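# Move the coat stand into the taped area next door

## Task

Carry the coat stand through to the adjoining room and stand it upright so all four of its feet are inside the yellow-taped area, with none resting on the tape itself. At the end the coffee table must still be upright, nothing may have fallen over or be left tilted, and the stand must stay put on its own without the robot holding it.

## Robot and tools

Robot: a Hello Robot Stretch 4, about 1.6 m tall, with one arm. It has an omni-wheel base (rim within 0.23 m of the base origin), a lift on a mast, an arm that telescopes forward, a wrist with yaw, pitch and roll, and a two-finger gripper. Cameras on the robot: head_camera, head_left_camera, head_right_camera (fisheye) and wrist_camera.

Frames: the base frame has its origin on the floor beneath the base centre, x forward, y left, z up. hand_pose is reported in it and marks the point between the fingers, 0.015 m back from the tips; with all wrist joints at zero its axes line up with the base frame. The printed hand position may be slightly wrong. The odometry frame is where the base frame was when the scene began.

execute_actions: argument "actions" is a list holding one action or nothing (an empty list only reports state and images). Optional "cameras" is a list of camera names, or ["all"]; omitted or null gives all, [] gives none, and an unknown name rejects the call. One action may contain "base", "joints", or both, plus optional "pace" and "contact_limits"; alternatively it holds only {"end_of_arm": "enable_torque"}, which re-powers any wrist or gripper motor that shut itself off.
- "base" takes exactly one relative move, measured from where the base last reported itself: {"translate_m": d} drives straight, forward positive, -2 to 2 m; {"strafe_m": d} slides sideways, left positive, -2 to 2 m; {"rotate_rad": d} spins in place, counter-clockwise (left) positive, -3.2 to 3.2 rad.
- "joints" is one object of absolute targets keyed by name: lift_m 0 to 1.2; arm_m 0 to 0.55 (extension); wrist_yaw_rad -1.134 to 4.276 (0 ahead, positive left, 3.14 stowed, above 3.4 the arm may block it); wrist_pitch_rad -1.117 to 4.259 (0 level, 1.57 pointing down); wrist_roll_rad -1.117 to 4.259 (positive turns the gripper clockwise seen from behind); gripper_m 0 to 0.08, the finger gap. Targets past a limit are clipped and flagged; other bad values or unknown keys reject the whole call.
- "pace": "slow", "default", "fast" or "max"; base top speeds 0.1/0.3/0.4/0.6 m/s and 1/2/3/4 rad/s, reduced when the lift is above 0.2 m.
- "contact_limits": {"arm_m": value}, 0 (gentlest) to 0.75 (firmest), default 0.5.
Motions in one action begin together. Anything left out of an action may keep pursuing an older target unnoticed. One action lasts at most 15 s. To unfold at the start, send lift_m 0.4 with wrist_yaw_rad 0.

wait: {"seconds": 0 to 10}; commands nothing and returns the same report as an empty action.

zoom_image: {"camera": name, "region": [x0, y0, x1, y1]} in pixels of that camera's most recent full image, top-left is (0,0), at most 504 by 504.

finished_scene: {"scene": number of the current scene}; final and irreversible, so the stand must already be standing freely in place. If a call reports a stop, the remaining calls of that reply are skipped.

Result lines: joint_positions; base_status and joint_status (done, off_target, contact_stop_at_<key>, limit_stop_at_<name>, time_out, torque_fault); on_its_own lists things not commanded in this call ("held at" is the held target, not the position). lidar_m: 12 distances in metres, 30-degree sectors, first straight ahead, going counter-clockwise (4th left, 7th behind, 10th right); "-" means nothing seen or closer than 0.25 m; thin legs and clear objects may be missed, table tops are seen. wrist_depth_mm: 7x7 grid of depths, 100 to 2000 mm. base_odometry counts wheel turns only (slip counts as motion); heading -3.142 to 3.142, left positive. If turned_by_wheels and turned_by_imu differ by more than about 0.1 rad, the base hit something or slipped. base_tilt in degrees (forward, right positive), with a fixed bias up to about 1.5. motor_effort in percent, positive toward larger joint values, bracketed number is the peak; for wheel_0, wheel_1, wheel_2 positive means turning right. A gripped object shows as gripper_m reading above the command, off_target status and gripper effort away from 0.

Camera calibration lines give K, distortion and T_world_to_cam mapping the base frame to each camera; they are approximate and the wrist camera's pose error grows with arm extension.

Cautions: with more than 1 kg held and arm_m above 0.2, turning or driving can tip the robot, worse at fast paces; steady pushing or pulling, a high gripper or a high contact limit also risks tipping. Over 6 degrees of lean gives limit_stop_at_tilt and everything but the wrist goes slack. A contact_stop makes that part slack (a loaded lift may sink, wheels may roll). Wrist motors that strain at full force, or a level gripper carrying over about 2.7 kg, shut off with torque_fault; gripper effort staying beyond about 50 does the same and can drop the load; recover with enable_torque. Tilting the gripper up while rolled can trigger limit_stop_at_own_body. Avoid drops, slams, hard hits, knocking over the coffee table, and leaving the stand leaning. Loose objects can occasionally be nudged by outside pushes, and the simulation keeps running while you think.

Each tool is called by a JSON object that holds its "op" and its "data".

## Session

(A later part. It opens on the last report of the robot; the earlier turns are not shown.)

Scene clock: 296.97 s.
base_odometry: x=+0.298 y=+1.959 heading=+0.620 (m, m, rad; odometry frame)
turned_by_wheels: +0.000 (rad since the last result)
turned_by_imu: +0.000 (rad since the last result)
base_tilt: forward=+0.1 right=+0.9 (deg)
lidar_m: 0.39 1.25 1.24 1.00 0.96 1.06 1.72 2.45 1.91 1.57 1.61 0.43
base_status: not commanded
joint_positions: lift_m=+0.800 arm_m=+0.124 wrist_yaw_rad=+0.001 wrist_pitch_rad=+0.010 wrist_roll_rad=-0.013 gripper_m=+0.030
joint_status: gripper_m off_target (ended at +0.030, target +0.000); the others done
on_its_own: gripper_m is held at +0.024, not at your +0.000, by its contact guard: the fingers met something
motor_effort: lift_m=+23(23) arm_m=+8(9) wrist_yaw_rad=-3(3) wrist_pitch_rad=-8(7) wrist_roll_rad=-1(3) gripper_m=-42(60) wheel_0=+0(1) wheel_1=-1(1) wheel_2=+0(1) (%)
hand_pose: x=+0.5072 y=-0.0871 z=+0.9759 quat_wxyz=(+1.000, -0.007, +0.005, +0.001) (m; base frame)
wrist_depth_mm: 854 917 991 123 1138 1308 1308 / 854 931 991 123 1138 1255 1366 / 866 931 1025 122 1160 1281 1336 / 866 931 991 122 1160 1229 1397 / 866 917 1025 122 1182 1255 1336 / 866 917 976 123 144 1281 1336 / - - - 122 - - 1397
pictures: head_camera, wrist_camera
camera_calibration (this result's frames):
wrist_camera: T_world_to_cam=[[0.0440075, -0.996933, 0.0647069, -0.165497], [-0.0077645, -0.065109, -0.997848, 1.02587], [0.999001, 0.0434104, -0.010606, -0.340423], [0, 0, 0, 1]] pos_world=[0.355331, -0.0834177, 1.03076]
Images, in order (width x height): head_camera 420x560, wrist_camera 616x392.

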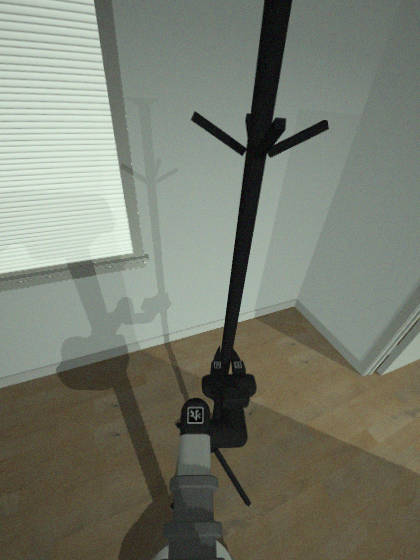

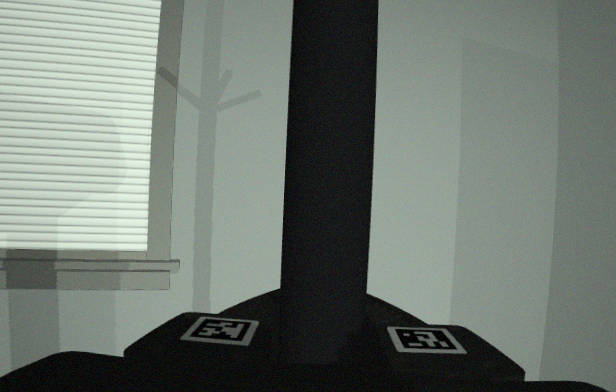

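{"op": "execute_actions", "data": {"actions": [{"joints": {"lift_m": 0.83}, "pace": "slow"}]}}

Scene clock: 302.70 s.
base_odometry: x=+0.298 y=+1.959 heading=+0.620 (m, m, rad; odometry frame)
turned_by_wheels: +0.000 (rad since the last result)
turned_by_imu: +0.000 (rad since the last result)
base_tilt: forward=+0.0 right=+0.9 (deg)
lidar_m: 0.37 1.25 1.24 0.98 0.98 1.09 1.73 2.45 1.91 1.57 1.60 0.42
base_status: not commanded
joint_positions: lift_m=+0.829 arm_m=+0.124 wrist_yaw_rad=+0.000 wrist_pitch_rad=+0.031 wrist_roll_rad=-0.015 gripper_m=+0.030
joint_status: all done
on_its_own: gripper_m is held at +0.024, not at your +0.000, by its contact guard: the fingers met something; wrist_pitch_rad is at rest, and its effort (-69) is outside its rest range (-23 to +23)
motor_effort: lift_m=+34(35) arm_m=+8(8) wrist_yaw_rad=+1(4) wrist_pitch_rad=-69(68) wrist_roll_rad=+4(0) gripper_m=-41(40) wheel_0=+0(0) wheel_1=-1(1) wheel_2=+0(0) (%)
hand_pose: x=+0.5071 y=-0.0873 z=+1.0005 quat_wxyz=(+1.000, -0.007, +0.015, +0.000) (m; base frame)
wrist_depth_mm: 842 904 960 119 1138 1229 1281 / 854 917 991 119 1118 1255 1308 / 866 917 1008 119 1182 1281 1336 / 866 931 1008 120 1205 1255 1366 / 866 917 1008 121 1160 1281 1336 / 891 946 991 122 145 1308 1366 / - - - 122 - - 1366
pictures: head_camera, head_left_camera, head_right_camera, wrist_camera
camera_calibration (this result's frames):
wrist_camera: T_world_to_cam=[[0.044504, -0.996882, 0.0651518, -0.167968], [-0.028526, -0.0664579, -0.997381, 1.06038], [0.998602, 0.0425289, -0.0313948, -0.319184], [0, 0, 0, 1]] pos_world=[0.356462, -0.0833988, 1.05852]
Images, in order (width x height): head_camera 420x560, head_left_camera 420x672, head_right_camera 420x672, wrist_camera 616x392.

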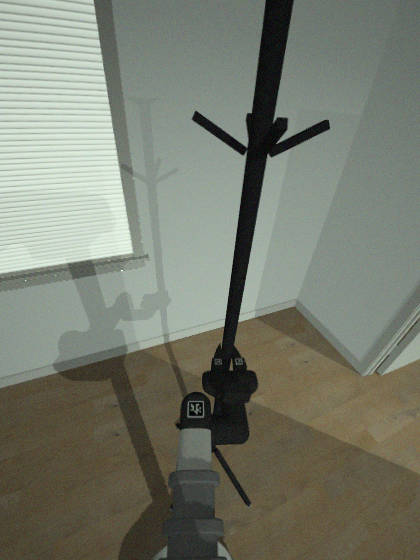

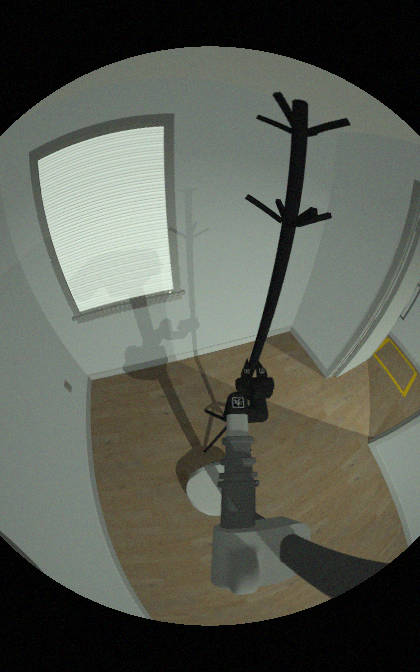

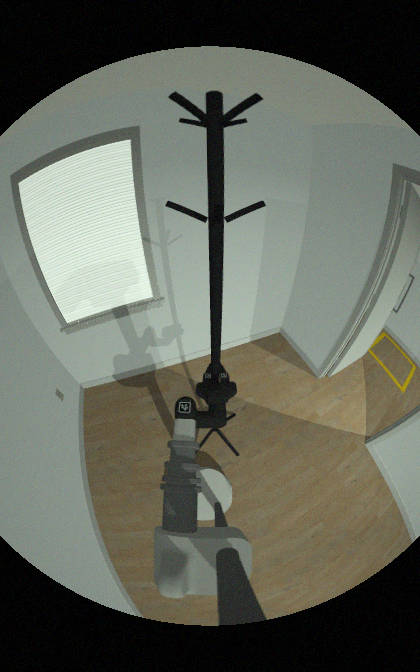

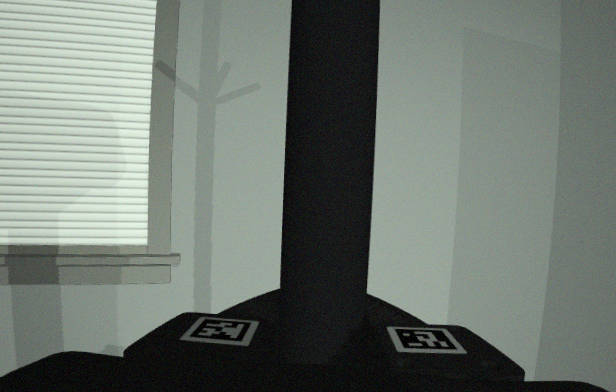

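{"op": "execute_actions", "data": {"actions": [{"joints": {"lift_m": 0.855}, "pace": "slow"}], "cameras": ["head_camera", "head_right_camera"]}}

Scene clock: 312.93 s.
base_odometry: x=+0.298 y=+1.959 heading=+0.620 (m, m, rad; odometry frame)
turned_by_wheels: +0.000 (rad since the last result)
turned_by_imu: +0.000 (rad since the last result)
base_tilt: forward=+0.0 right=+0.8 (deg)
lidar_m: 0.39 1.26 1.22 0.99 0.97 1.09 1.70 2.44 1.89 1.59 1.59 0.42
base_status: not commanded
joint_positions: lift_m=+0.854 arm_m=+0.124 wrist_yaw_rad=+0.000 wrist_pitch_rad=+0.032 wrist_roll_rad=-0.015 gripper_m=+0.030
joint_status: all done
on_its_own: gripper_m is held at +0.024, not at your +0.000, by its contact guard: the fingers met something; wrist_pitch_rad is at rest, and its effort (-70) is outside its rest range (-23 to +23)
motor_effort: lift_m=+35(34) arm_m=+8(8) wrist_yaw_rad=+1(1) wrist_pitch_rad=-70(71) wrist_roll_rad=+3(4) gripper_m=-40(40) wheel_0=+0(0) wheel_1=-1(1) wheel_2=+0(0) (%)
hand_pose: x=+0.5071 y=-0.0873 z=+1.0253 quat_wxyz=(+1.000, -0.007, +0.016, +0.000) (m; base frame)
wrist_depth_mm: 854 891 976 119 1138 1255 1336 / 866 917 976 119 1138 1281 1308 / 854 917 1008 119 1160 1281 1308 / 866 931 1008 120 1182 1255 1336 / 866 931 1008 121 1182 1308 1336 / 891 946 991 122 144 1308 1366 / - - - 122 - - 1397
pictures: head_camera, head_right_camera
Images, in order (width x height): head_camera 420x560, head_right_camera 420x672.

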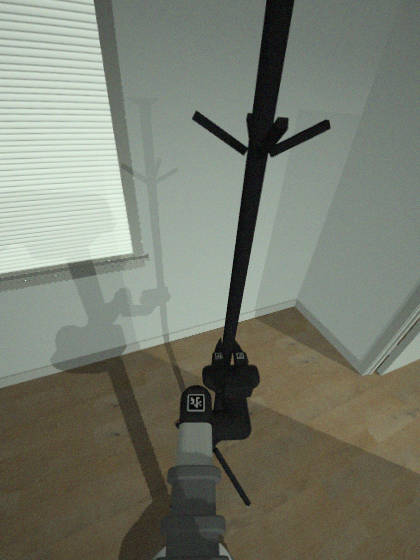

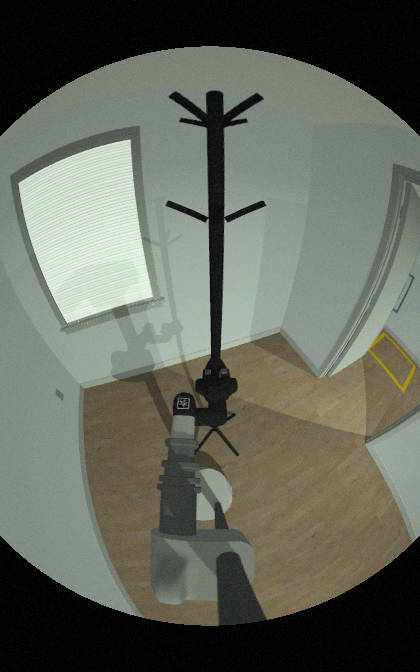

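{"op": "execute_actions", "data": {"actions": [{"base": {"rotate_rad": -1.23}, "pace": "slow"}]}}

Scene clock: 333.43 s.
torque_fault: gripper_m switched itself off since the last result.
base_odometry: x=+0.298 y=+1.959 heading=-0.609 (m, m, rad; odometry frame)
turned_by_wheels: -1.229 (rad since the last result)
turned_by_imu: -1.229 (rad since the last result)
base_tilt: forward=+0.1 right=+0.8 (deg)
lidar_m: 0.40 1.60 1.37 1.25 1.32 1.02 0.98 1.02 1.39 2.46 1.31 0.71
base_status: done
joint_positions: lift_m=+0.855 arm_m=+0.124 wrist_yaw_rad=+0.000 wrist_pitch_rad=+0.010 wrist_roll_rad=-0.014 gripper_m=+0.052
joint_status: not commanded
on_its_own: gripper_m is off since a torque_fault, until you send "end_of_arm": "enable_torque" (your +0.000 is given up)
motor_effort: lift_m=+20(34) arm_m=+6(8) wrist_yaw_rad=+1(23) wrist_pitch_rad=-8(71) wrist_roll_rad=+2(15) gripper_m=+0(59) wheel_0=+3(11) wheel_1=+3(8) wheel_2=+2(11) (%)
hand_pose: x=+0.5075 y=-0.0874 z=+1.0311 quat_wxyz=(+1.000, -0.007, +0.005, +0.000) (m; base frame)
wrist_depth_mm: 1229 1255 1708 - - 1182 1160 / 1255 1205 1863 - - 1182 1160 / 1229 1229 1863 - - 1229 1182 / 1255 1255 1921 - - 1182 1160 / 1229 1255 1921 - - 1182 1182 / 1255 1229 149 - 1182 1205 1182 / - - - - 147 - 1160
pictures: head_camera, head_left_camera, head_right_camera, wrist_camera
camera_calibration (this result's frames):
wrist_camera: T_world_to_cam=[[0.0427327, -0.996932, 0.065577, -0.169607], [-0.00798047, -0.0659755, -0.997789, 1.08093], [0.999055, 0.0421149, -0.0107753, -0.340091], [0, 0, 0, 1]] pos_world=[0.355643, -0.0834497, 1.08599]
Images, in order (width x height): head_camera 420x560, head_left_camera 420x672, head_right_camera 420x672, wrist_camera 616x392.

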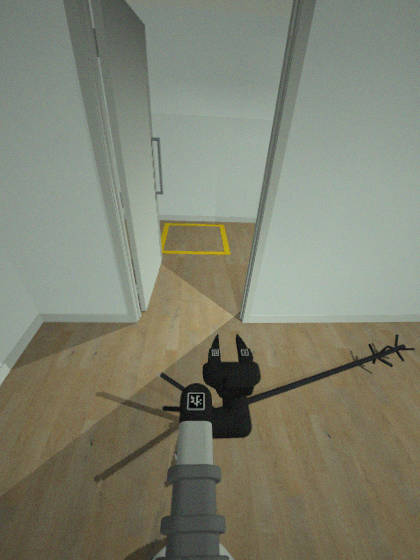

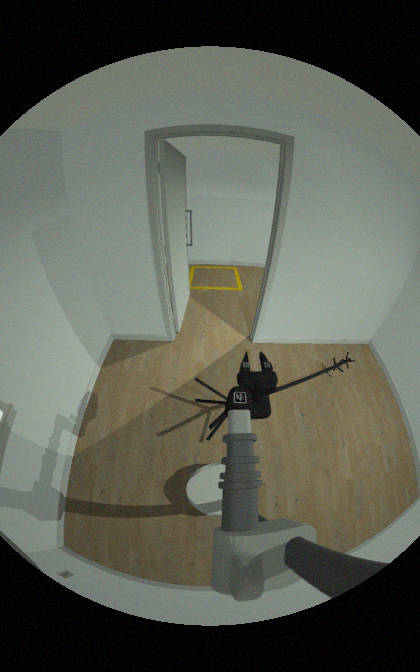

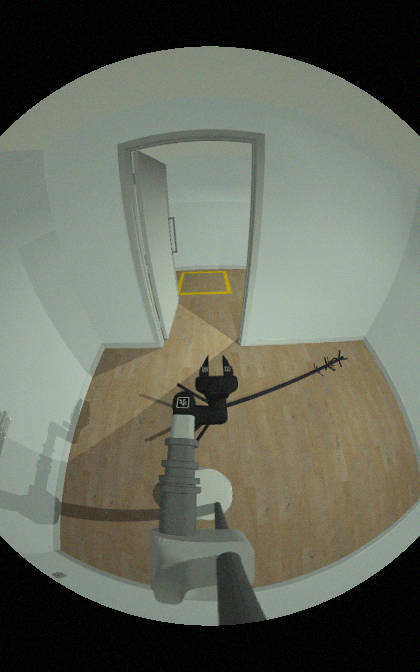

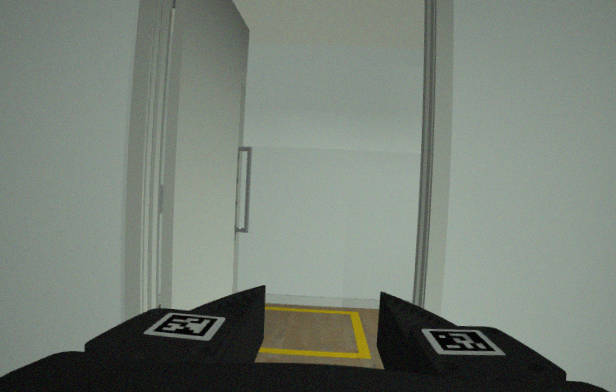

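{"op": "execute_actions", "data": {"actions": [{"end_of_arm": "enable_torque"}], "cameras": []}}

{"op": "execute_actions", "data": {"actions": [{"base": {"rotate_rad": 0.30}, "joints": {"arm_m": 0.0, "wrist_yaw_rad": 1.57, "wrist_pitch_rad": 1.57, "gripper_m": 0.08}}]}}

Scene clock: 453.73 s.
base_odometry: x=+0.298 y=+1.959 heading=-0.609 (m, m, rad; odometry frame)
turned_by_wheels: +0.000 (rad since the last result)
turned_by_imu: +0.000 (rad since the last result)
base_tilt: forward=-0.1 right=+0.7 (deg)
lidar_m: 0.44 1.60 1.36 1.25 1.32 1.03 0.98 1.02 1.41 2.46 1.38 0.77
base_status: not commanded
joint_positions: lift_m=+0.855 arm_m=+0.124 wrist_yaw_rad=+0.000 wrist_pitch_rad=+0.010 wrist_roll_rad=-0.014 gripper_m=+0.052
joint_status: not commanded
end_of_arm: enable_torque: each motor that was off is on again
on_its_own: gripper_m is held at +0.052, not at your +0.000, since a torque_fault
motor_effort: lift_m=+20(20) arm_m=+6(6) wrist_yaw_rad=+1(2) wrist_pitch_rad=-8(8) wrist_roll_rad=+2(3) gripper_m=+0(1) wheel_0=+3(3) wheel_1=+3(3) wheel_2=+2(3) (%)
hand_pose: x=+0.5075 y=-0.0874 z=+1.0311 quat_wxyz=(+1.000, -0.007, +0.005, +0.000) (m; base frame)
wrist_depth_mm: 1229 1229 1708 - - 1182 1182 / 1182 1229 1756 - - 1138 1160 / 1229 1205 1863 - - 1160 1182 / 1229 1229 1983 - - 1182 1160 / 1255 1229 1983 - - 1182 1182 / 1255 1205 149 - 1229 1182 1182 / - - - - 147 - 1182
pictures: none
No camera images: the call's "cameras" was empty. Leave "cameras" out to get every camera's image.

Scene clock: 455.23 s.
base_odometry: x=+0.298 y=+1.959 heading=-0.310 (m, m, rad; odometry frame)
turned_by_wheels: +0.300 (rad since the last result)
turned_by_imu: +0.300 (rad since the last result)
base_tilt: forward=+0.1 right=+0.8 (deg)
lidar_m: 0.45 1.50 1.28 1.27 1.14 0.98 0.97 1.16 2.08 2.46 0.87 0.52
base_status: done
joint_positions: lift_m=+0.855 arm_m=+0.002 wrist_yaw_rad=+1.570 wrist_pitch_rad=+1.570 wrist_roll_rad=-0.014 gripper_m=+0.080
joint_status: all done
motor_effort: lift_m=+20(20) arm_m=-9(10) wrist_yaw_rad=+3(8) wrist_pitch_rad=+0(7) wrist_roll_rad=+3(3) gripper_m=+2(1) wheel_0=-1(6) wheel_1=-2(8) wheel_2=-2(9) (%)
hand_pose: x=+0.2599 y=+0.0001 z=+0.8205 quat_wxyz=(+0.497, -0.503, +0.496, +0.504) (m; base frame)
wrist_depth_mm: 1025 991 1008 991 991 960 960 / 1025 1025 991 991 976 960 946 / 1025 1025 788 976 991 976 960 / 1042 788 788 976 976 976 960 / 1042 778 778 991 960 960 960 / 442 504 164 991 976 991 960 / - - 144 976 976 - -
pictures: head_camera, head_left_camera, head_right_camera, wrist_camera
camera_calibration (this result's frames):
wrist_camera: T_world_to_cam=[[0.996993, 0.0651453, -0.0419629, -0.217825], [0.0650705, -0.997876, -0.00314629, 0.0396451], [-0.0420787, 0.000406281, -0.999114, 0.98287], [0, 0, 0, 1]] pos_world=[0.255948, 0.0533519, 0.972984]
Images, in order (width x height): head_camera 420x560, head_left_camera 420x672, head_right_camera 420x672, wrist_camera 616x392.

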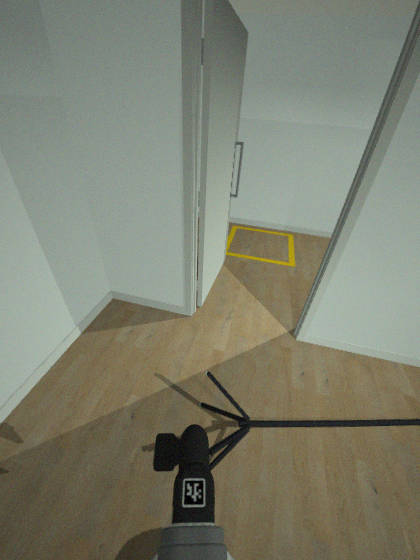

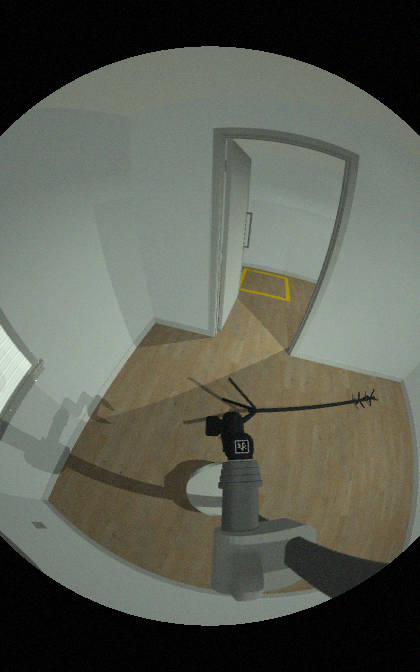

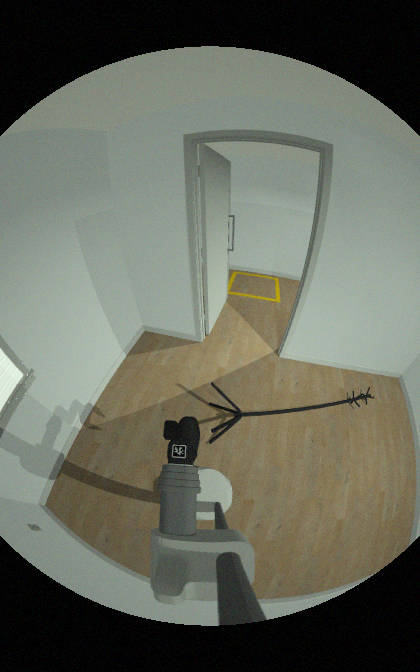

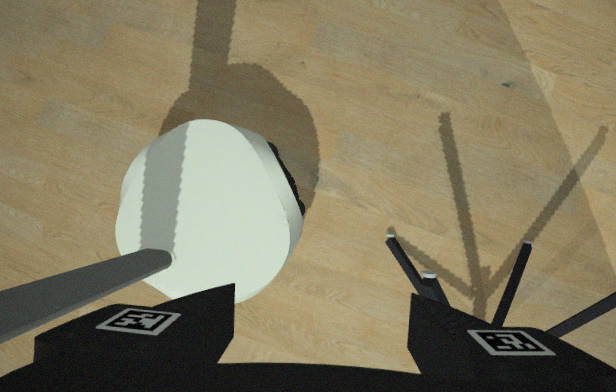

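{"op": "execute_actions", "data": {"actions": [{"base": {"strafe_m": -1.19}, "joints": {"lift_m": 0.45}}], "cameras": []}}

{"op": "execute_actions", "data": {"actions": [{"base": {"translate_m": 0.08}, "joints": {"arm_m": 0.25, "lift_m": 0.35}}]}}

Scene clock: 545.13 s.
base_odometry: x=-0.065 y=+0.826 heading=-0.310 (m, m, rad; odometry frame)
turned_by_wheels: +0.000 (rad since the last result)
turned_by_imu: -0.001 (rad since the last result)
base_tilt: forward=-0.1 right=+0.8 (deg)
lidar_m: 0.59 0.64 0.86 2.41 1.50 1.30 1.31 1.51 1.29 1.30 1.40 0.63
base_status: done
joint_positions: lift_m=+0.450 arm_m=+0.002 wrist_yaw_rad=+1.570 wrist_pitch_rad=+1.570 wrist_roll_rad=-0.014 gripper_m=+0.080
joint_status: all done
motor_effort: lift_m=+17(20) arm_m=-9(9) wrist_yaw_rad=+2(3) wrist_pitch_rad=+0(0) wrist_roll_rad=+3(4) gripper_m=+2(1) wheel_0=+0(10) wheel_1=+0(9) wheel_2=+0(2) (%)
hand_pose: x=+0.2598 y=+0.0001 z=+0.4158 quat_wxyz=(+0.497, -0.503, +0.496, +0.504) (m; base frame)
wrist_depth_mm: 597 585 585 574 569 559 559 / 366 366 574 569 559 564 559 / 366 359 366 580 569 559 554 / 368 362 362 574 564 559 559 / 366 364 357 574 564 559 559 / 366 362 164 569 564 559 549 / - - 144 574 564 - -
pictures: none
No camera images: the call's "cameras" was empty. Leave "cameras" out to get every camera's image.

Scene clock: 547.00 s.
base_odometry: x=+0.012 y=+0.801 heading=-0.309 (m, m, rad; odometry frame)
turned_by_wheels: +0.000 (rad since the last result)
turned_by_imu: +0.000 (rad since the last result)
base_tilt: forward=+0.1 right=+0.7 (deg)
lidar_m: 0.55 0.54 0.74 2.41 1.60 1.38 1.38 1.54 1.31 1.31 0.79 0.55
base_status: done
joint_positions: lift_m=+0.350 arm_m=+0.248 wrist_yaw_rad=+1.570 wrist_pitch_rad=+1.570 wrist_roll_rad=-0.014 gripper_m=+0.080
joint_status: all done
motor_effort: lift_m=+16(14) arm_m=+9(9) wrist_yaw_rad=+2(2) wrist_pitch_rad=-1(1) wrist_roll_rad=+3(3) gripper_m=+1(2) wheel_0=+2(7) wheel_1=+2(9) wheel_2=+0(10) (%)
hand_pose: x=+0.5068 y=+0.0001 z=+0.3158 quat_wxyz=(+0.497, -0.503, +0.496, +0.504) (m; base frame)
wrist_depth_mm: 484 484 473 466 462 459 452 / 488 480 477 477 459 459 452 / 445 480 469 473 462 459 459 / 413 480 473 469 459 459 455 / 418 477 477 469 462 459 452 / 439 477 164 469 332 459 452 / - - 145 466 330 - -
pictures: head_camera, head_left_camera, head_right_camera, wrist_camera
camera_calibration (this result's frames):
wrist_camera: T_world_to_cam=[[0.996976, 0.0654021, -0.0419761, -0.485158], [0.065336, -0.997859, -0.00294669, 0.0217738], [-0.042079, 0.000195232, -0.999114, 0.489006], [0, 0, 0, 1]] pos_world=[0.502845, 0.053362, 0.468272]
Images, in order (width x height): head_camera 420x560, head_left_camera 420x672, head_right_camera 420x672, wrist_camera 616x392.

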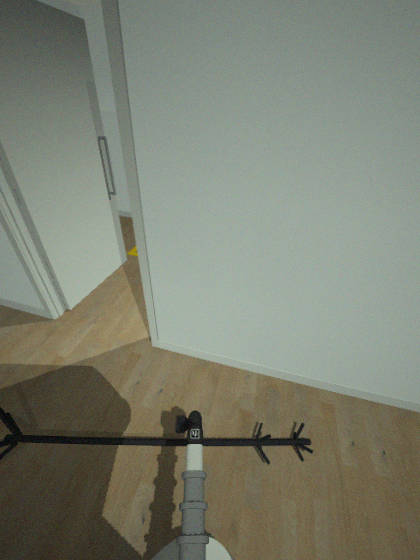

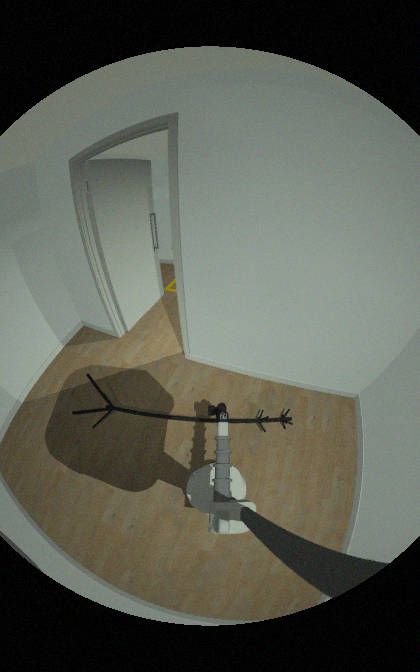

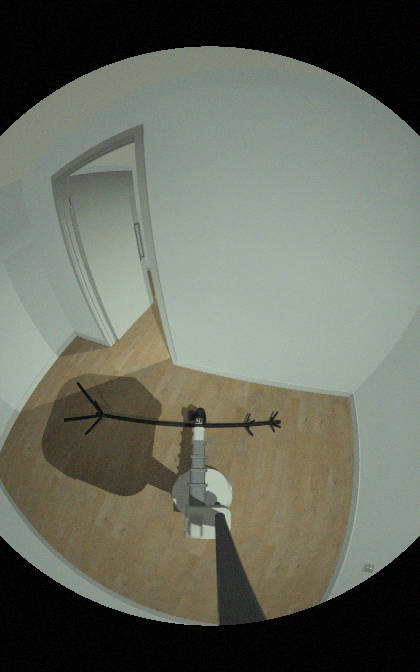

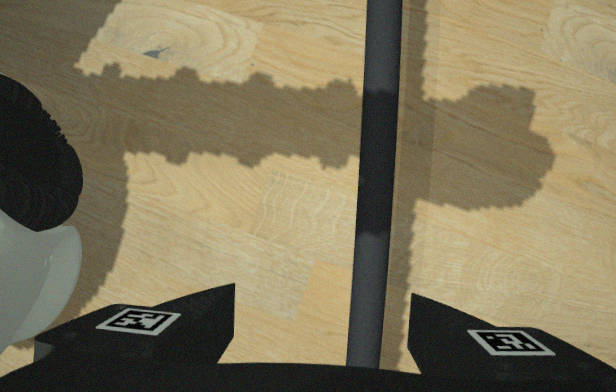

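{"op": "execute_actions", "data": {"actions": [{"base": {"translate_m": 0.043}, "joints": {"lift_m": 0.24}}], "cameras": ["head_camera", "wrist_camera"]}}

Scene clock: 562.03 s.
base_odometry: x=+0.052 y=+0.788 heading=-0.309 (m, m, rad; odometry frame)
turned_by_wheels: +0.000 (rad since the last result)
turned_by_imu: +0.000 (rad since the last result)
base_tilt: forward=+0.1 right=+0.8 (deg)
lidar_m: 0.48 0.51 0.69 2.39 1.65 1.42 1.41 1.53 1.32 1.34 0.73 0.52
base_status: done
joint_positions: lift_m=+0.240 arm_m=+0.248 wrist_yaw_rad=+1.570 wrist_pitch_rad=+1.570 wrist_roll_rad=-0.014 gripper_m=+0.080
joint_status: all done
motor_effort: lift_m=+16(15) arm_m=+8(9) wrist_yaw_rad=+3(2) wrist_pitch_rad=+0(0) wrist_roll_rad=+4(3) gripper_m=+1(1) wheel_0=+2(6) wheel_1=+2(6) wheel_2=-1(10) (%)
hand_pose: x=+0.5068 y=+0.0001 z=+0.2058 quat_wxyz=(+0.497, -0.503, +0.496, +0.504) (m; base frame)
wrist_depth_mm: 368 366 362 357 351 349 345 / 368 366 364 219 353 349 343 / 373 366 362 216 353 349 345 / 373 364 362 216 355 349 345 / 373 366 364 218 353 351 345 / 370 366 164 224 353 347 347 / - - 144 228 353 - -
pictures: head_camera, wrist_camera
camera_calibration (this result's frames):
wrist_camera: T_world_to_cam=[[0.996976, 0.0654021, -0.0419761, -0.489802], [0.0653359, -0.997859, -0.00294681, 0.021448], [-0.042079, 0.000195353, -0.999114, 0.379111], [0, 0, 0, 1]] pos_world=[0.502872, 0.053362, 0.358278]
Images, in order (width x height): head_camera 420x560, wrist_camera 616x392.

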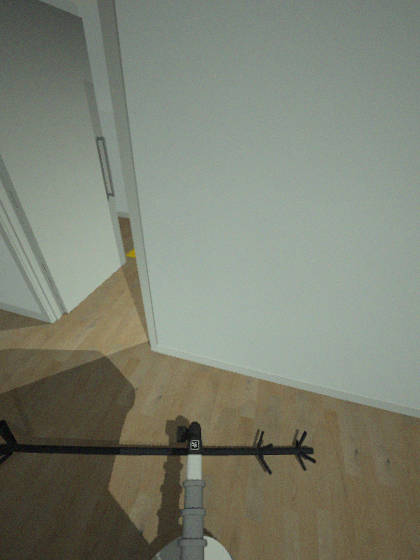

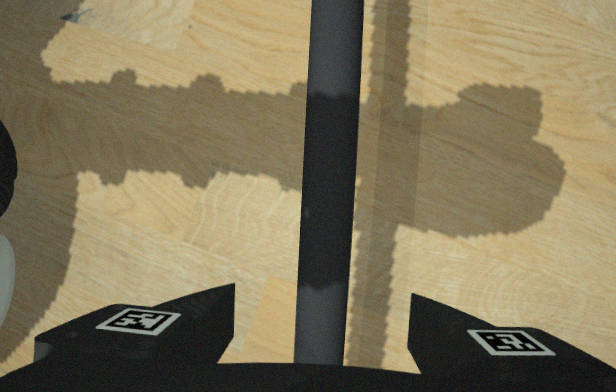

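{"op": "execute_actions", "data": {"actions": [{"joints": {"lift_m": 0.14}}], "cameras": ["head_camera", "wrist_camera"]}}

Scene clock: 569.90 s.
base_odometry: x=+0.052 y=+0.788 heading=-0.309 (m, m, rad; odometry frame)
turned_by_wheels: +0.000 (rad since the last result)
turned_by_imu: +0.000 (rad since the last result)
base_tilt: forward=-0.2 right=+0.9 (deg)
lidar_m: 0.48 0.53 0.67 2.38 1.65 1.42 1.44 1.55 1.32 1.34 0.73 0.54
base_status: not commanded
joint_positions: lift_m=+0.140 arm_m=+0.248 wrist_yaw_rad=+1.570 wrist_pitch_rad=+1.570 wrist_roll_rad=-0.014 gripper_m=+0.080
joint_status: all done
motor_effort: lift_m=+16(17) arm_m=+8(9) wrist_yaw_rad=+1(3) wrist_pitch_rad=+0(1) wrist_roll_rad=+4(3) gripper_m=+1(2) wheel_0=+2(2) wheel_1=+2(2) wheel_2=-1(1) (%)
hand_pose: x=+0.5068 y=+0.0001 z=+0.1058 quat_wxyz=(+0.497, -0.503, +0.496, +0.504) (m; base frame)
wrist_depth_mm: 266 262 259 110 252 250 248 / 265 263 259 111 252 250 248 / 266 264 258 112 252 251 249 / 265 262 259 112 254 251 249 / 265 264 258 113 253 251 248 / 266 262 164 114 252 250 248 / - - 145 115 208 - -
pictures: head_camera, wrist_camera
camera_calibration (this result's frames):
wrist_camera: T_world_to_cam=[[0.996976, 0.0654016, -0.0419761, -0.494], [0.0653354, -0.997859, -0.00294669, 0.0211534], [-0.042079, 0.000195255, -0.999114, 0.279193], [0, 0, 0, 1]] pos_world=[0.502872, 0.053362, 0.258272]
Images, in order (width x height): head_camera 420x560, wrist_camera 616x392.

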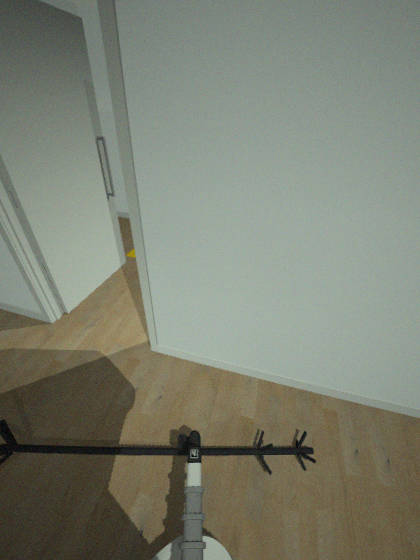

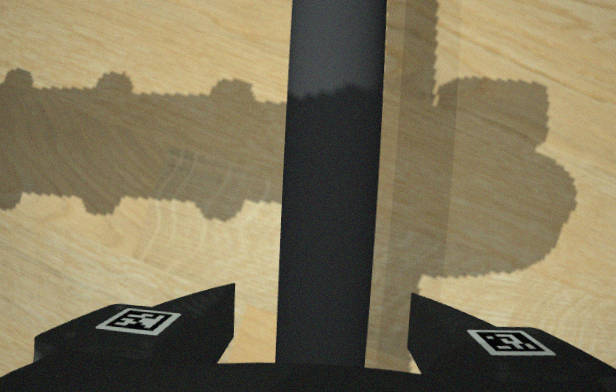

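{"op": "execute_actions", "data": {"actions": [{"joints": {"gripper_m": 0.025}}], "cameras": ["wrist_camera"]}}

Scene clock: 578.37 s.
base_odometry: x=+0.052 y=+0.788 heading=-0.309 (m, m, rad; odometry frame)
turned_by_wheels: +0.000 (rad since the last result)
turned_by_imu: +0.000 (rad since the last result)
base_tilt: forward=+0.0 right=+0.8 (deg)
lidar_m: 0.50 0.52 0.69 2.41 1.65 1.43 1.42 1.56 1.34 1.33 0.76 0.52
base_status: not commanded
joint_positions: lift_m=+0.140 arm_m=+0.248 wrist_yaw_rad=+1.569 wrist_pitch_rad=+1.570 wrist_roll_rad=-0.013 gripper_m=+0.030
joint_status: gripper_m off_target (ended at +0.030, target +0.025)
motor_effort: lift_m=+16(16) arm_m=+8(8) wrist_yaw_rad=+6(7) wrist_pitch_rad=+0(1) wrist_roll_rad=-1(1) gripper_m=-34(34) wheel_0=+2(2) wheel_1=+2(2) wheel_2=-1(1) (%)
hand_pose: x=+0.5068 y=+0.0000 z=+0.1058 quat_wxyz=(+0.497, -0.503, +0.497, +0.503) (m; base frame)
wrist_depth_mm: 266 263 259 110 252 250 249 / 266 263 260 111 252 250 249 / 266 263 258 111 254 251 248 / 266 264 258 112 253 250 248 / 265 263 258 112 253 250 248 / 266 263 257 114 142 250 249 / - - - 114 - - 247
pictures: wrist_camera
camera_calibration (this result's frames):
wrist_camera: T_world_to_cam=[[0.997131, 0.0629954, -0.0419774, -0.494073], [0.0629271, -0.998014, -0.00294678, 0.0222797], [-0.0420796, 0.000296805, -0.999114, 0.279194], [0, 0, 0, 1]] pos_world=[0.503001, 0.0532769, 0.258272]
Images, in order (width x height): wrist_camera 616x392.

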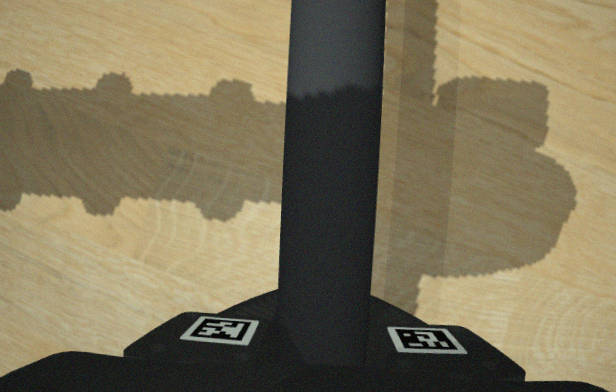

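{"op": "execute_actions", "data": {"actions": [{"base": {"strafe_m": 0.07}, "joints": {"lift_m": 0.33, "wrist_pitch_rad": 1.69}, "pace": "slow"}]}}

Scene clock: 611.63 s.
base_odometry: x=+0.074 y=+0.855 heading=-0.309 (m, m, rad; odometry frame)
turned_by_wheels: +0.000 (rad since the last result)
turned_by_imu: +0.000 (rad since the last result)
base_tilt: forward=+0.0 right=+0.8 (deg)
lidar_m: 0.50 0.51 0.70 2.33 1.65 1.41 1.40 1.61 1.40 1.40 0.70 0.51
base_status: done
joint_positions: lift_m=+0.329 arm_m=+0.249 wrist_yaw_rad=+1.571 wrist_pitch_rad=+1.686 wrist_roll_rad=-0.014 gripper_m=+0.030
joint_status: all done
motor_effort: lift_m=+31(28) arm_m=+8(8) wrist_yaw_rad=+0(3) wrist_pitch_rad=+12(25) wrist_roll_rad=+1(1) gripper_m=-32(33) wheel_0=-1(8) wheel_1=+4(7) wheel_2=-1(0) (%)
hand_pose: x=+0.5069 y=-0.0244 z=+0.2960 quat_wxyz=(+0.467, -0.531, +0.525, +0.474) (m; base frame)
wrist_depth_mm: 439 430 427 120 413 404 402 / 442 436 433 120 418 415 407 / 392 449 439 120 424 418 415 / 404 455 449 119 433 424 418 / 427 466 462 119 436 436 427 / 480 473 459 119 144 442 436 / - - - 119 - - 442
pictures: head_camera, head_left_camera, head_right_camera, wrist_camera
camera_calibration (this result's frames):
wrist_camera: T_world_to_cam=[[0.996966, 0.0602399, -0.0492924, -0.482443], [0.0654605, -0.991522, 0.112242, -0.0367379], [-0.0421131, -0.115128, -0.992458, 0.464437], [0, 0, 0, 1]] pos_world=[0.502943, 0.0461056, 0.441277]
Images, in order (width x height): head_camera 420x560, head_left_camera 420x672, head_right_camera 420x672, wrist_camera 616x392.

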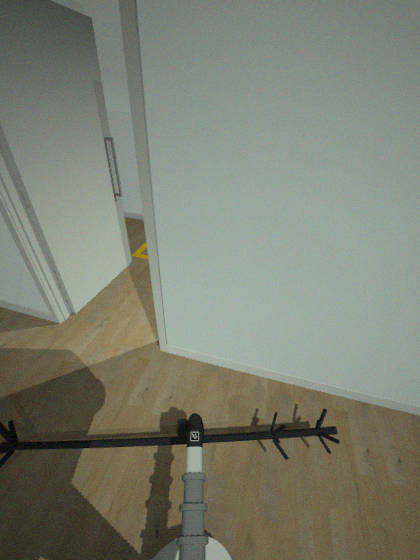

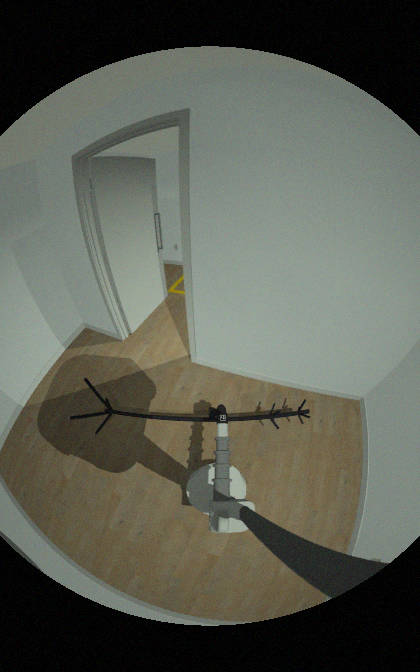

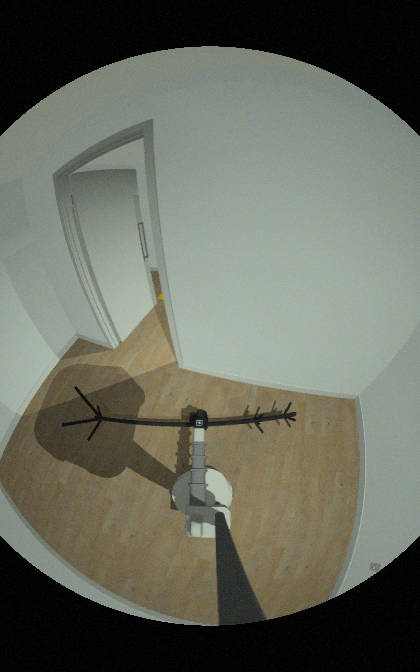

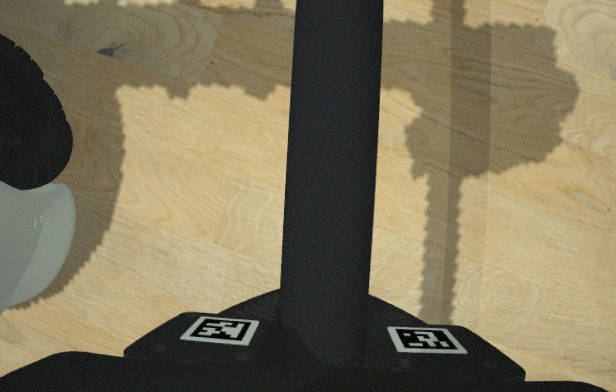

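{"op": "execute_actions", "data": {"actions": [{"base": {"strafe_m": 0.148}, "joints": {"lift_m": 0.565, "wrist_pitch_rad": 1.92}, "pace": "slow"}], "cameras": ["head_left_camera", "wrist_camera"]}}

Scene clock: 622.17 s.
base_odometry: x=+0.119 y=+0.996 heading=-0.309 (m, m, rad; odometry frame)
turned_by_wheels: +0.000 (rad since the last result)
turned_by_imu: +0.000 (rad since the last result)
base_tilt: forward=+0.1 right=+0.8 (deg)
lidar_m: 0.49 0.53 0.73 2.19 1.58 1.37 1.36 1.62 1.54 1.53 0.76 0.54
base_status: done
joint_positions: lift_m=+0.565 arm_m=+0.249 wrist_yaw_rad=+1.570 wrist_pitch_rad=+1.919 wrist_roll_rad=-0.014 gripper_m=+0.026
joint_status: all done
on_its_own: gripper_m moved -0.004 to your old target +0.025
motor_effort: lift_m=+23(33) arm_m=+8(8) wrist_yaw_rad=+2(2) wrist_pitch_rad=+2(24) wrist_roll_rad=+2(1) gripper_m=-1(34) wheel_0=-3(7) wheel_1=+4(8) wheel_2=-1(0) (%)
hand_pose: x=+0.5068 y=-0.0726 z=+0.5430 quat_wxyz=(+0.402, -0.582, +0.576, +0.410) (m; base frame)
wrist_depth_mm: 436 564 621 609 603 597 585 / 459 535 654 627 627 621 615 / 480 647 691 668 661 661 654 / 539 741 732 723 707 699 683 / 809 778 768 750 741 732 715 / 854 842 809 668 778 778 759 / - 917 - 842 - 820 778
pictures: head_left_camera, wrist_camera
camera_calibration (this result's frames):
wrist_camera: T_world_to_cam=[[0.99698, 0.0467078, -0.0620347, -0.461382], [0.0650429, -0.938697, 0.338553, -0.231159], [-0.0424187, -0.341566, -0.9389, 0.658624], [0, 0, 0, 1]] pos_world=[0.502962, 0.0295253, 0.66802]
Images, in order (width x height): head_left_camera 420x672, wrist_camera 616x392.

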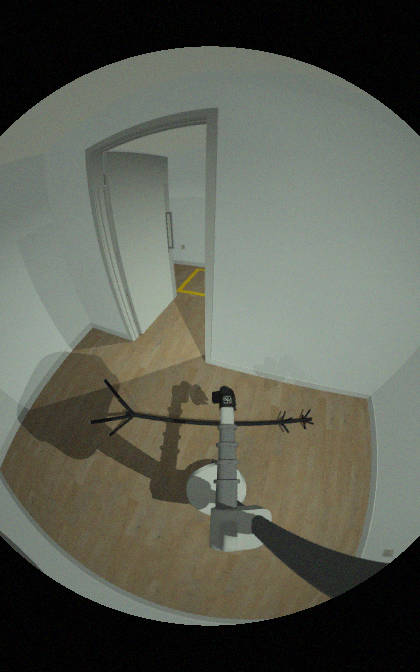

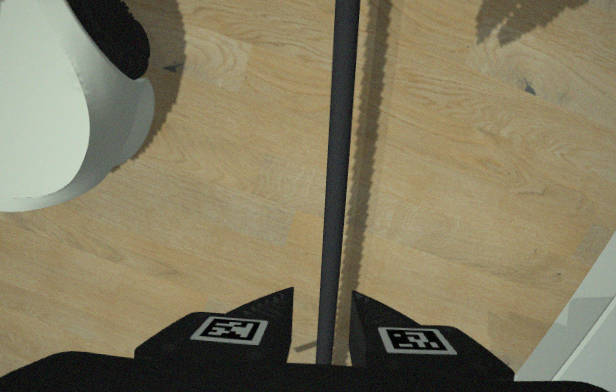

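{"op": "execute_actions", "data": {"actions": [{"joints": {"gripper_m": 0.08, "arm_m": 0.0, "lift_m": 0.5, "wrist_pitch_rad": 0.28}}], "cameras": ["head_camera"]}}

{"op": "execute_actions", "data": {"actions": [{"base": {"strafe_m": -0.25}, "joints": {"wrist_yaw_rad": 0.0, "wrist_roll_rad": 1.57}}]}}

Scene clock: 744.03 s.
base_odometry: x=+0.119 y=+0.996 heading=-0.309 (m, m, rad; odometry frame)
turned_by_wheels: +0.000 (rad since the last result)
turned_by_imu: +0.000 (rad since the last result)
base_tilt: forward=+0.0 right=+0.7 (deg)
lidar_m: 0.51 0.52 0.71 2.20 1.56 1.35 1.36 1.61 1.54 1.54 0.76 0.53
base_status: not commanded
joint_positions: lift_m=+0.500 arm_m=+0.002 wrist_yaw_rad=+1.570 wrist_pitch_rad=+0.283 wrist_roll_rad=-0.014 gripper_m=+0.080
joint_status: all done
motor_effort: lift_m=+16(22) arm_m=-9(10) wrist_yaw_rad=+1(3) wrist_pitch_rad=-10(14) wrist_roll_rad=+3(2) gripper_m=+2(2) wheel_0=-3(4) wheel_1=+4(4) wheel_2=-1(1) (%)
hand_pose: x=+0.2600 y=+0.2042 z=+0.6191 quat_wxyz=(+0.700, -0.105, +0.095, +0.700) (m; base frame)
wrist_depth_mm: 1537 1921 - - 1983 1756 1756 / 1537 1983 - - 1983 1863 1708 / 1618 - - - - 1921 1808 / 1661 - - - - 1921 1808 / 1537 1618 1756 1756 1708 1808 1756 / 1205 1281 164 1281 1205 1205 1255 / - - 145 1042 917 - -
pictures: head_camera
Images, in order (width x height): head_camera 420x560.

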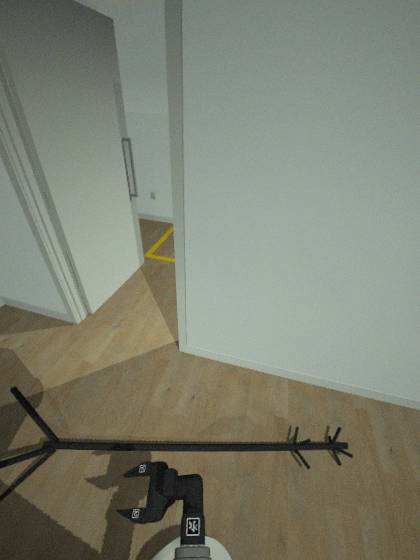

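Scene clock: 746.17 s.
base_odometry: x=+0.043 y=+0.758 heading=-0.309 (m, m, rad; odometry frame)
turned_by_wheels: +0.000 (rad since the last result)
turned_by_imu: +0.000 (rad since the last result)
base_tilt: forward=-0.1 right=+0.7 (deg)
lidar_m: 0.51 0.55 0.73 2.44 1.65 1.44 1.46 1.52 1.29 1.30 0.72 0.54
base_status: done
joint_positions: lift_m=+0.500 arm_m=+0.001 wrist_yaw_rad=+0.000 wrist_pitch_rad=+0.283 wrist_roll_rad=+1.570 gripper_m=+0.080
joint_status: all done
motor_effort: lift_m=+16(17) arm_m=-9(9) wrist_yaw_rad=+0(4) wrist_pitch_rad=-9(10) wrist_roll_rad=+5(7) gripper_m=+2(1) wheel_0=+0(9) wheel_1=+0(10) wheel_2=+0(0) (%)
hand_pose: x=+0.3766 y=-0.0874 z=+0.6191 quat_wxyz=(+0.700, +0.700, +0.100, -0.100) (m; base frame)
wrist_depth_mm: 676 699 723 768 809 842 741 / 707 723 788 820 854 878 741 / 732 759 809 854 891 917 741 / 759 809 831 878 931 946 732 / 809 842 878 931 1008 946 715 / 842 842 165 991 1060 842 699 / - - 145 1042 1078 - -
pictures: head_camera, head_left_camera, head_right_camera, wrist_camera
camera_calibration (this result's frames):
wrist_camera: T_world_to_cam=[[-0.238025, -0.0530254, -0.969811, 0.6923], [-0.0130445, 0.998593, -0.0513975, 0.177826], [0.971172, 0.00041686, -0.238381, -0.0660369], [0, 0, 0, 1]] pos_world=[0.231237, -0.140838, 0.664798]
Images, in order (width x height): head_camera 420x560, head_left_camera 420x672, head_right_camera 420x672, wrist_camera 616x392.

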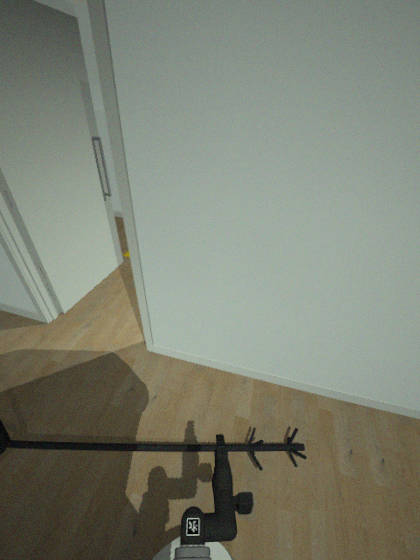

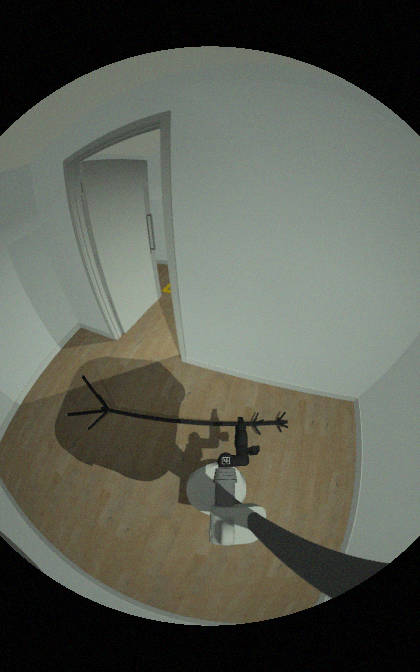

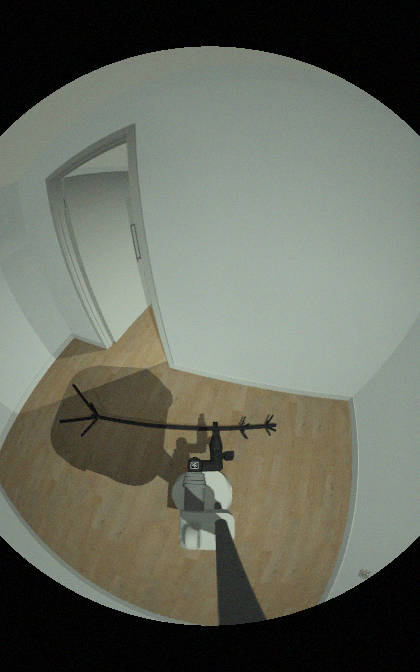

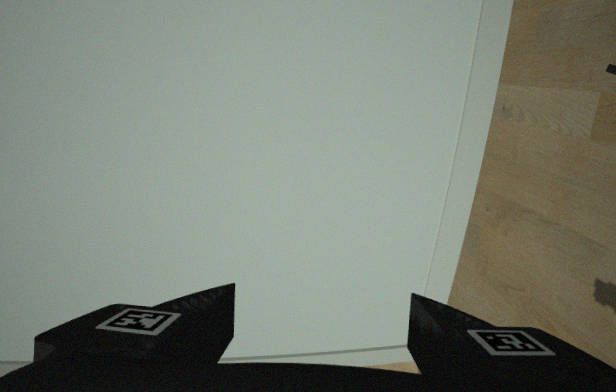

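{"op": "execute_actions", "data": {"actions": [{"joints": {"lift_m": 0.005}}], "cameras": ["head_camera", "wrist_camera"]}}

Scene clock: 763.47 s.
base_odometry: x=+0.043 y=+0.758 heading=-0.309 (m, m, rad; odometry frame)
turned_by_wheels: +0.000 (rad since the last result)
turned_by_imu: +0.000 (rad since the last result)
base_tilt: forward=+0.1 right=+0.8 (deg)
lidar_m: 0.50 0.55 0.73 2.44 1.65 1.43 1.43 1.51 1.30 1.30 0.70 0.54
base_status: not commanded
joint_positions: lift_m=+0.083 arm_m=+0.001 wrist_yaw_rad=+0.000 wrist_pitch_rad=+0.282 wrist_roll_rad=+1.570 gripper_m=+0.080
joint_status: lift_m limit_stop_at_own_body (moved -0.417 of -0.495)
on_its_own: lift_m is slack since a limit_stop_at_own_body (your +0.005 is given up); arm_m is slack since a limit_stop_at_own_body
motor_effort: lift_m=+20(23) arm_m=+0(9) wrist_yaw_rad=+2(1) wrist_pitch_rad=-9(12) wrist_roll_rad=+3(4) gripper_m=+0(2) wheel_0=+1(0) wheel_1=+0(0) wheel_2=-1(1) (%)
hand_pose: x=+0.3766 y=-0.0874 z=+0.2019 quat_wxyz=(+0.700, +0.700, +0.100, -0.099) (m; base frame)
wrist_depth_mm: 683 699 732 768 368 343 273 / 699 732 768 809 439 347 274 / 723 768 809 854 436 349 273 / 768 788 854 866 433 345 273 / 788 842 878 904 430 343 271 / 820 866 165 960 303 306 266 / - - 145 946 300 - -
pictures: head_camera, wrist_camera
camera_calibration (this result's frames):
wrist_camera: T_world_to_cam=[[-0.237736, -0.0528566, -0.969891, 0.287617], [-0.0128149, 0.998602, -0.0512802, 0.15631], [0.971245, 0.000237917, -0.238081, -0.165596], [0, 0, 0, 1]] pos_world=[0.231215, -0.140849, 0.247547]
Images, in order (width x height): head_camera 420x560, wrist_camera 616x392.

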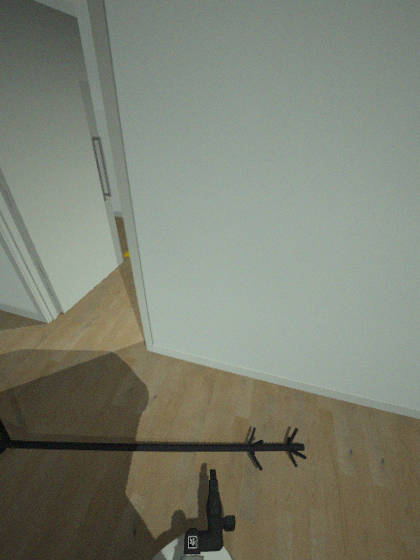

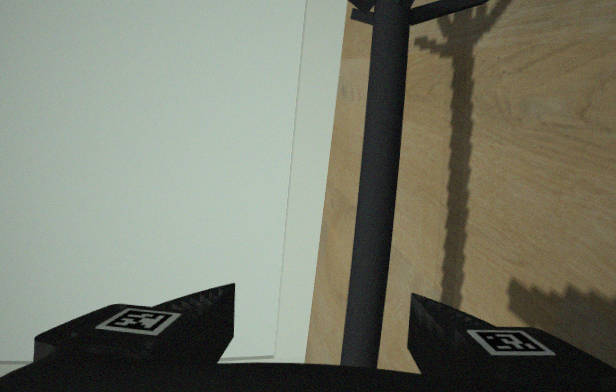

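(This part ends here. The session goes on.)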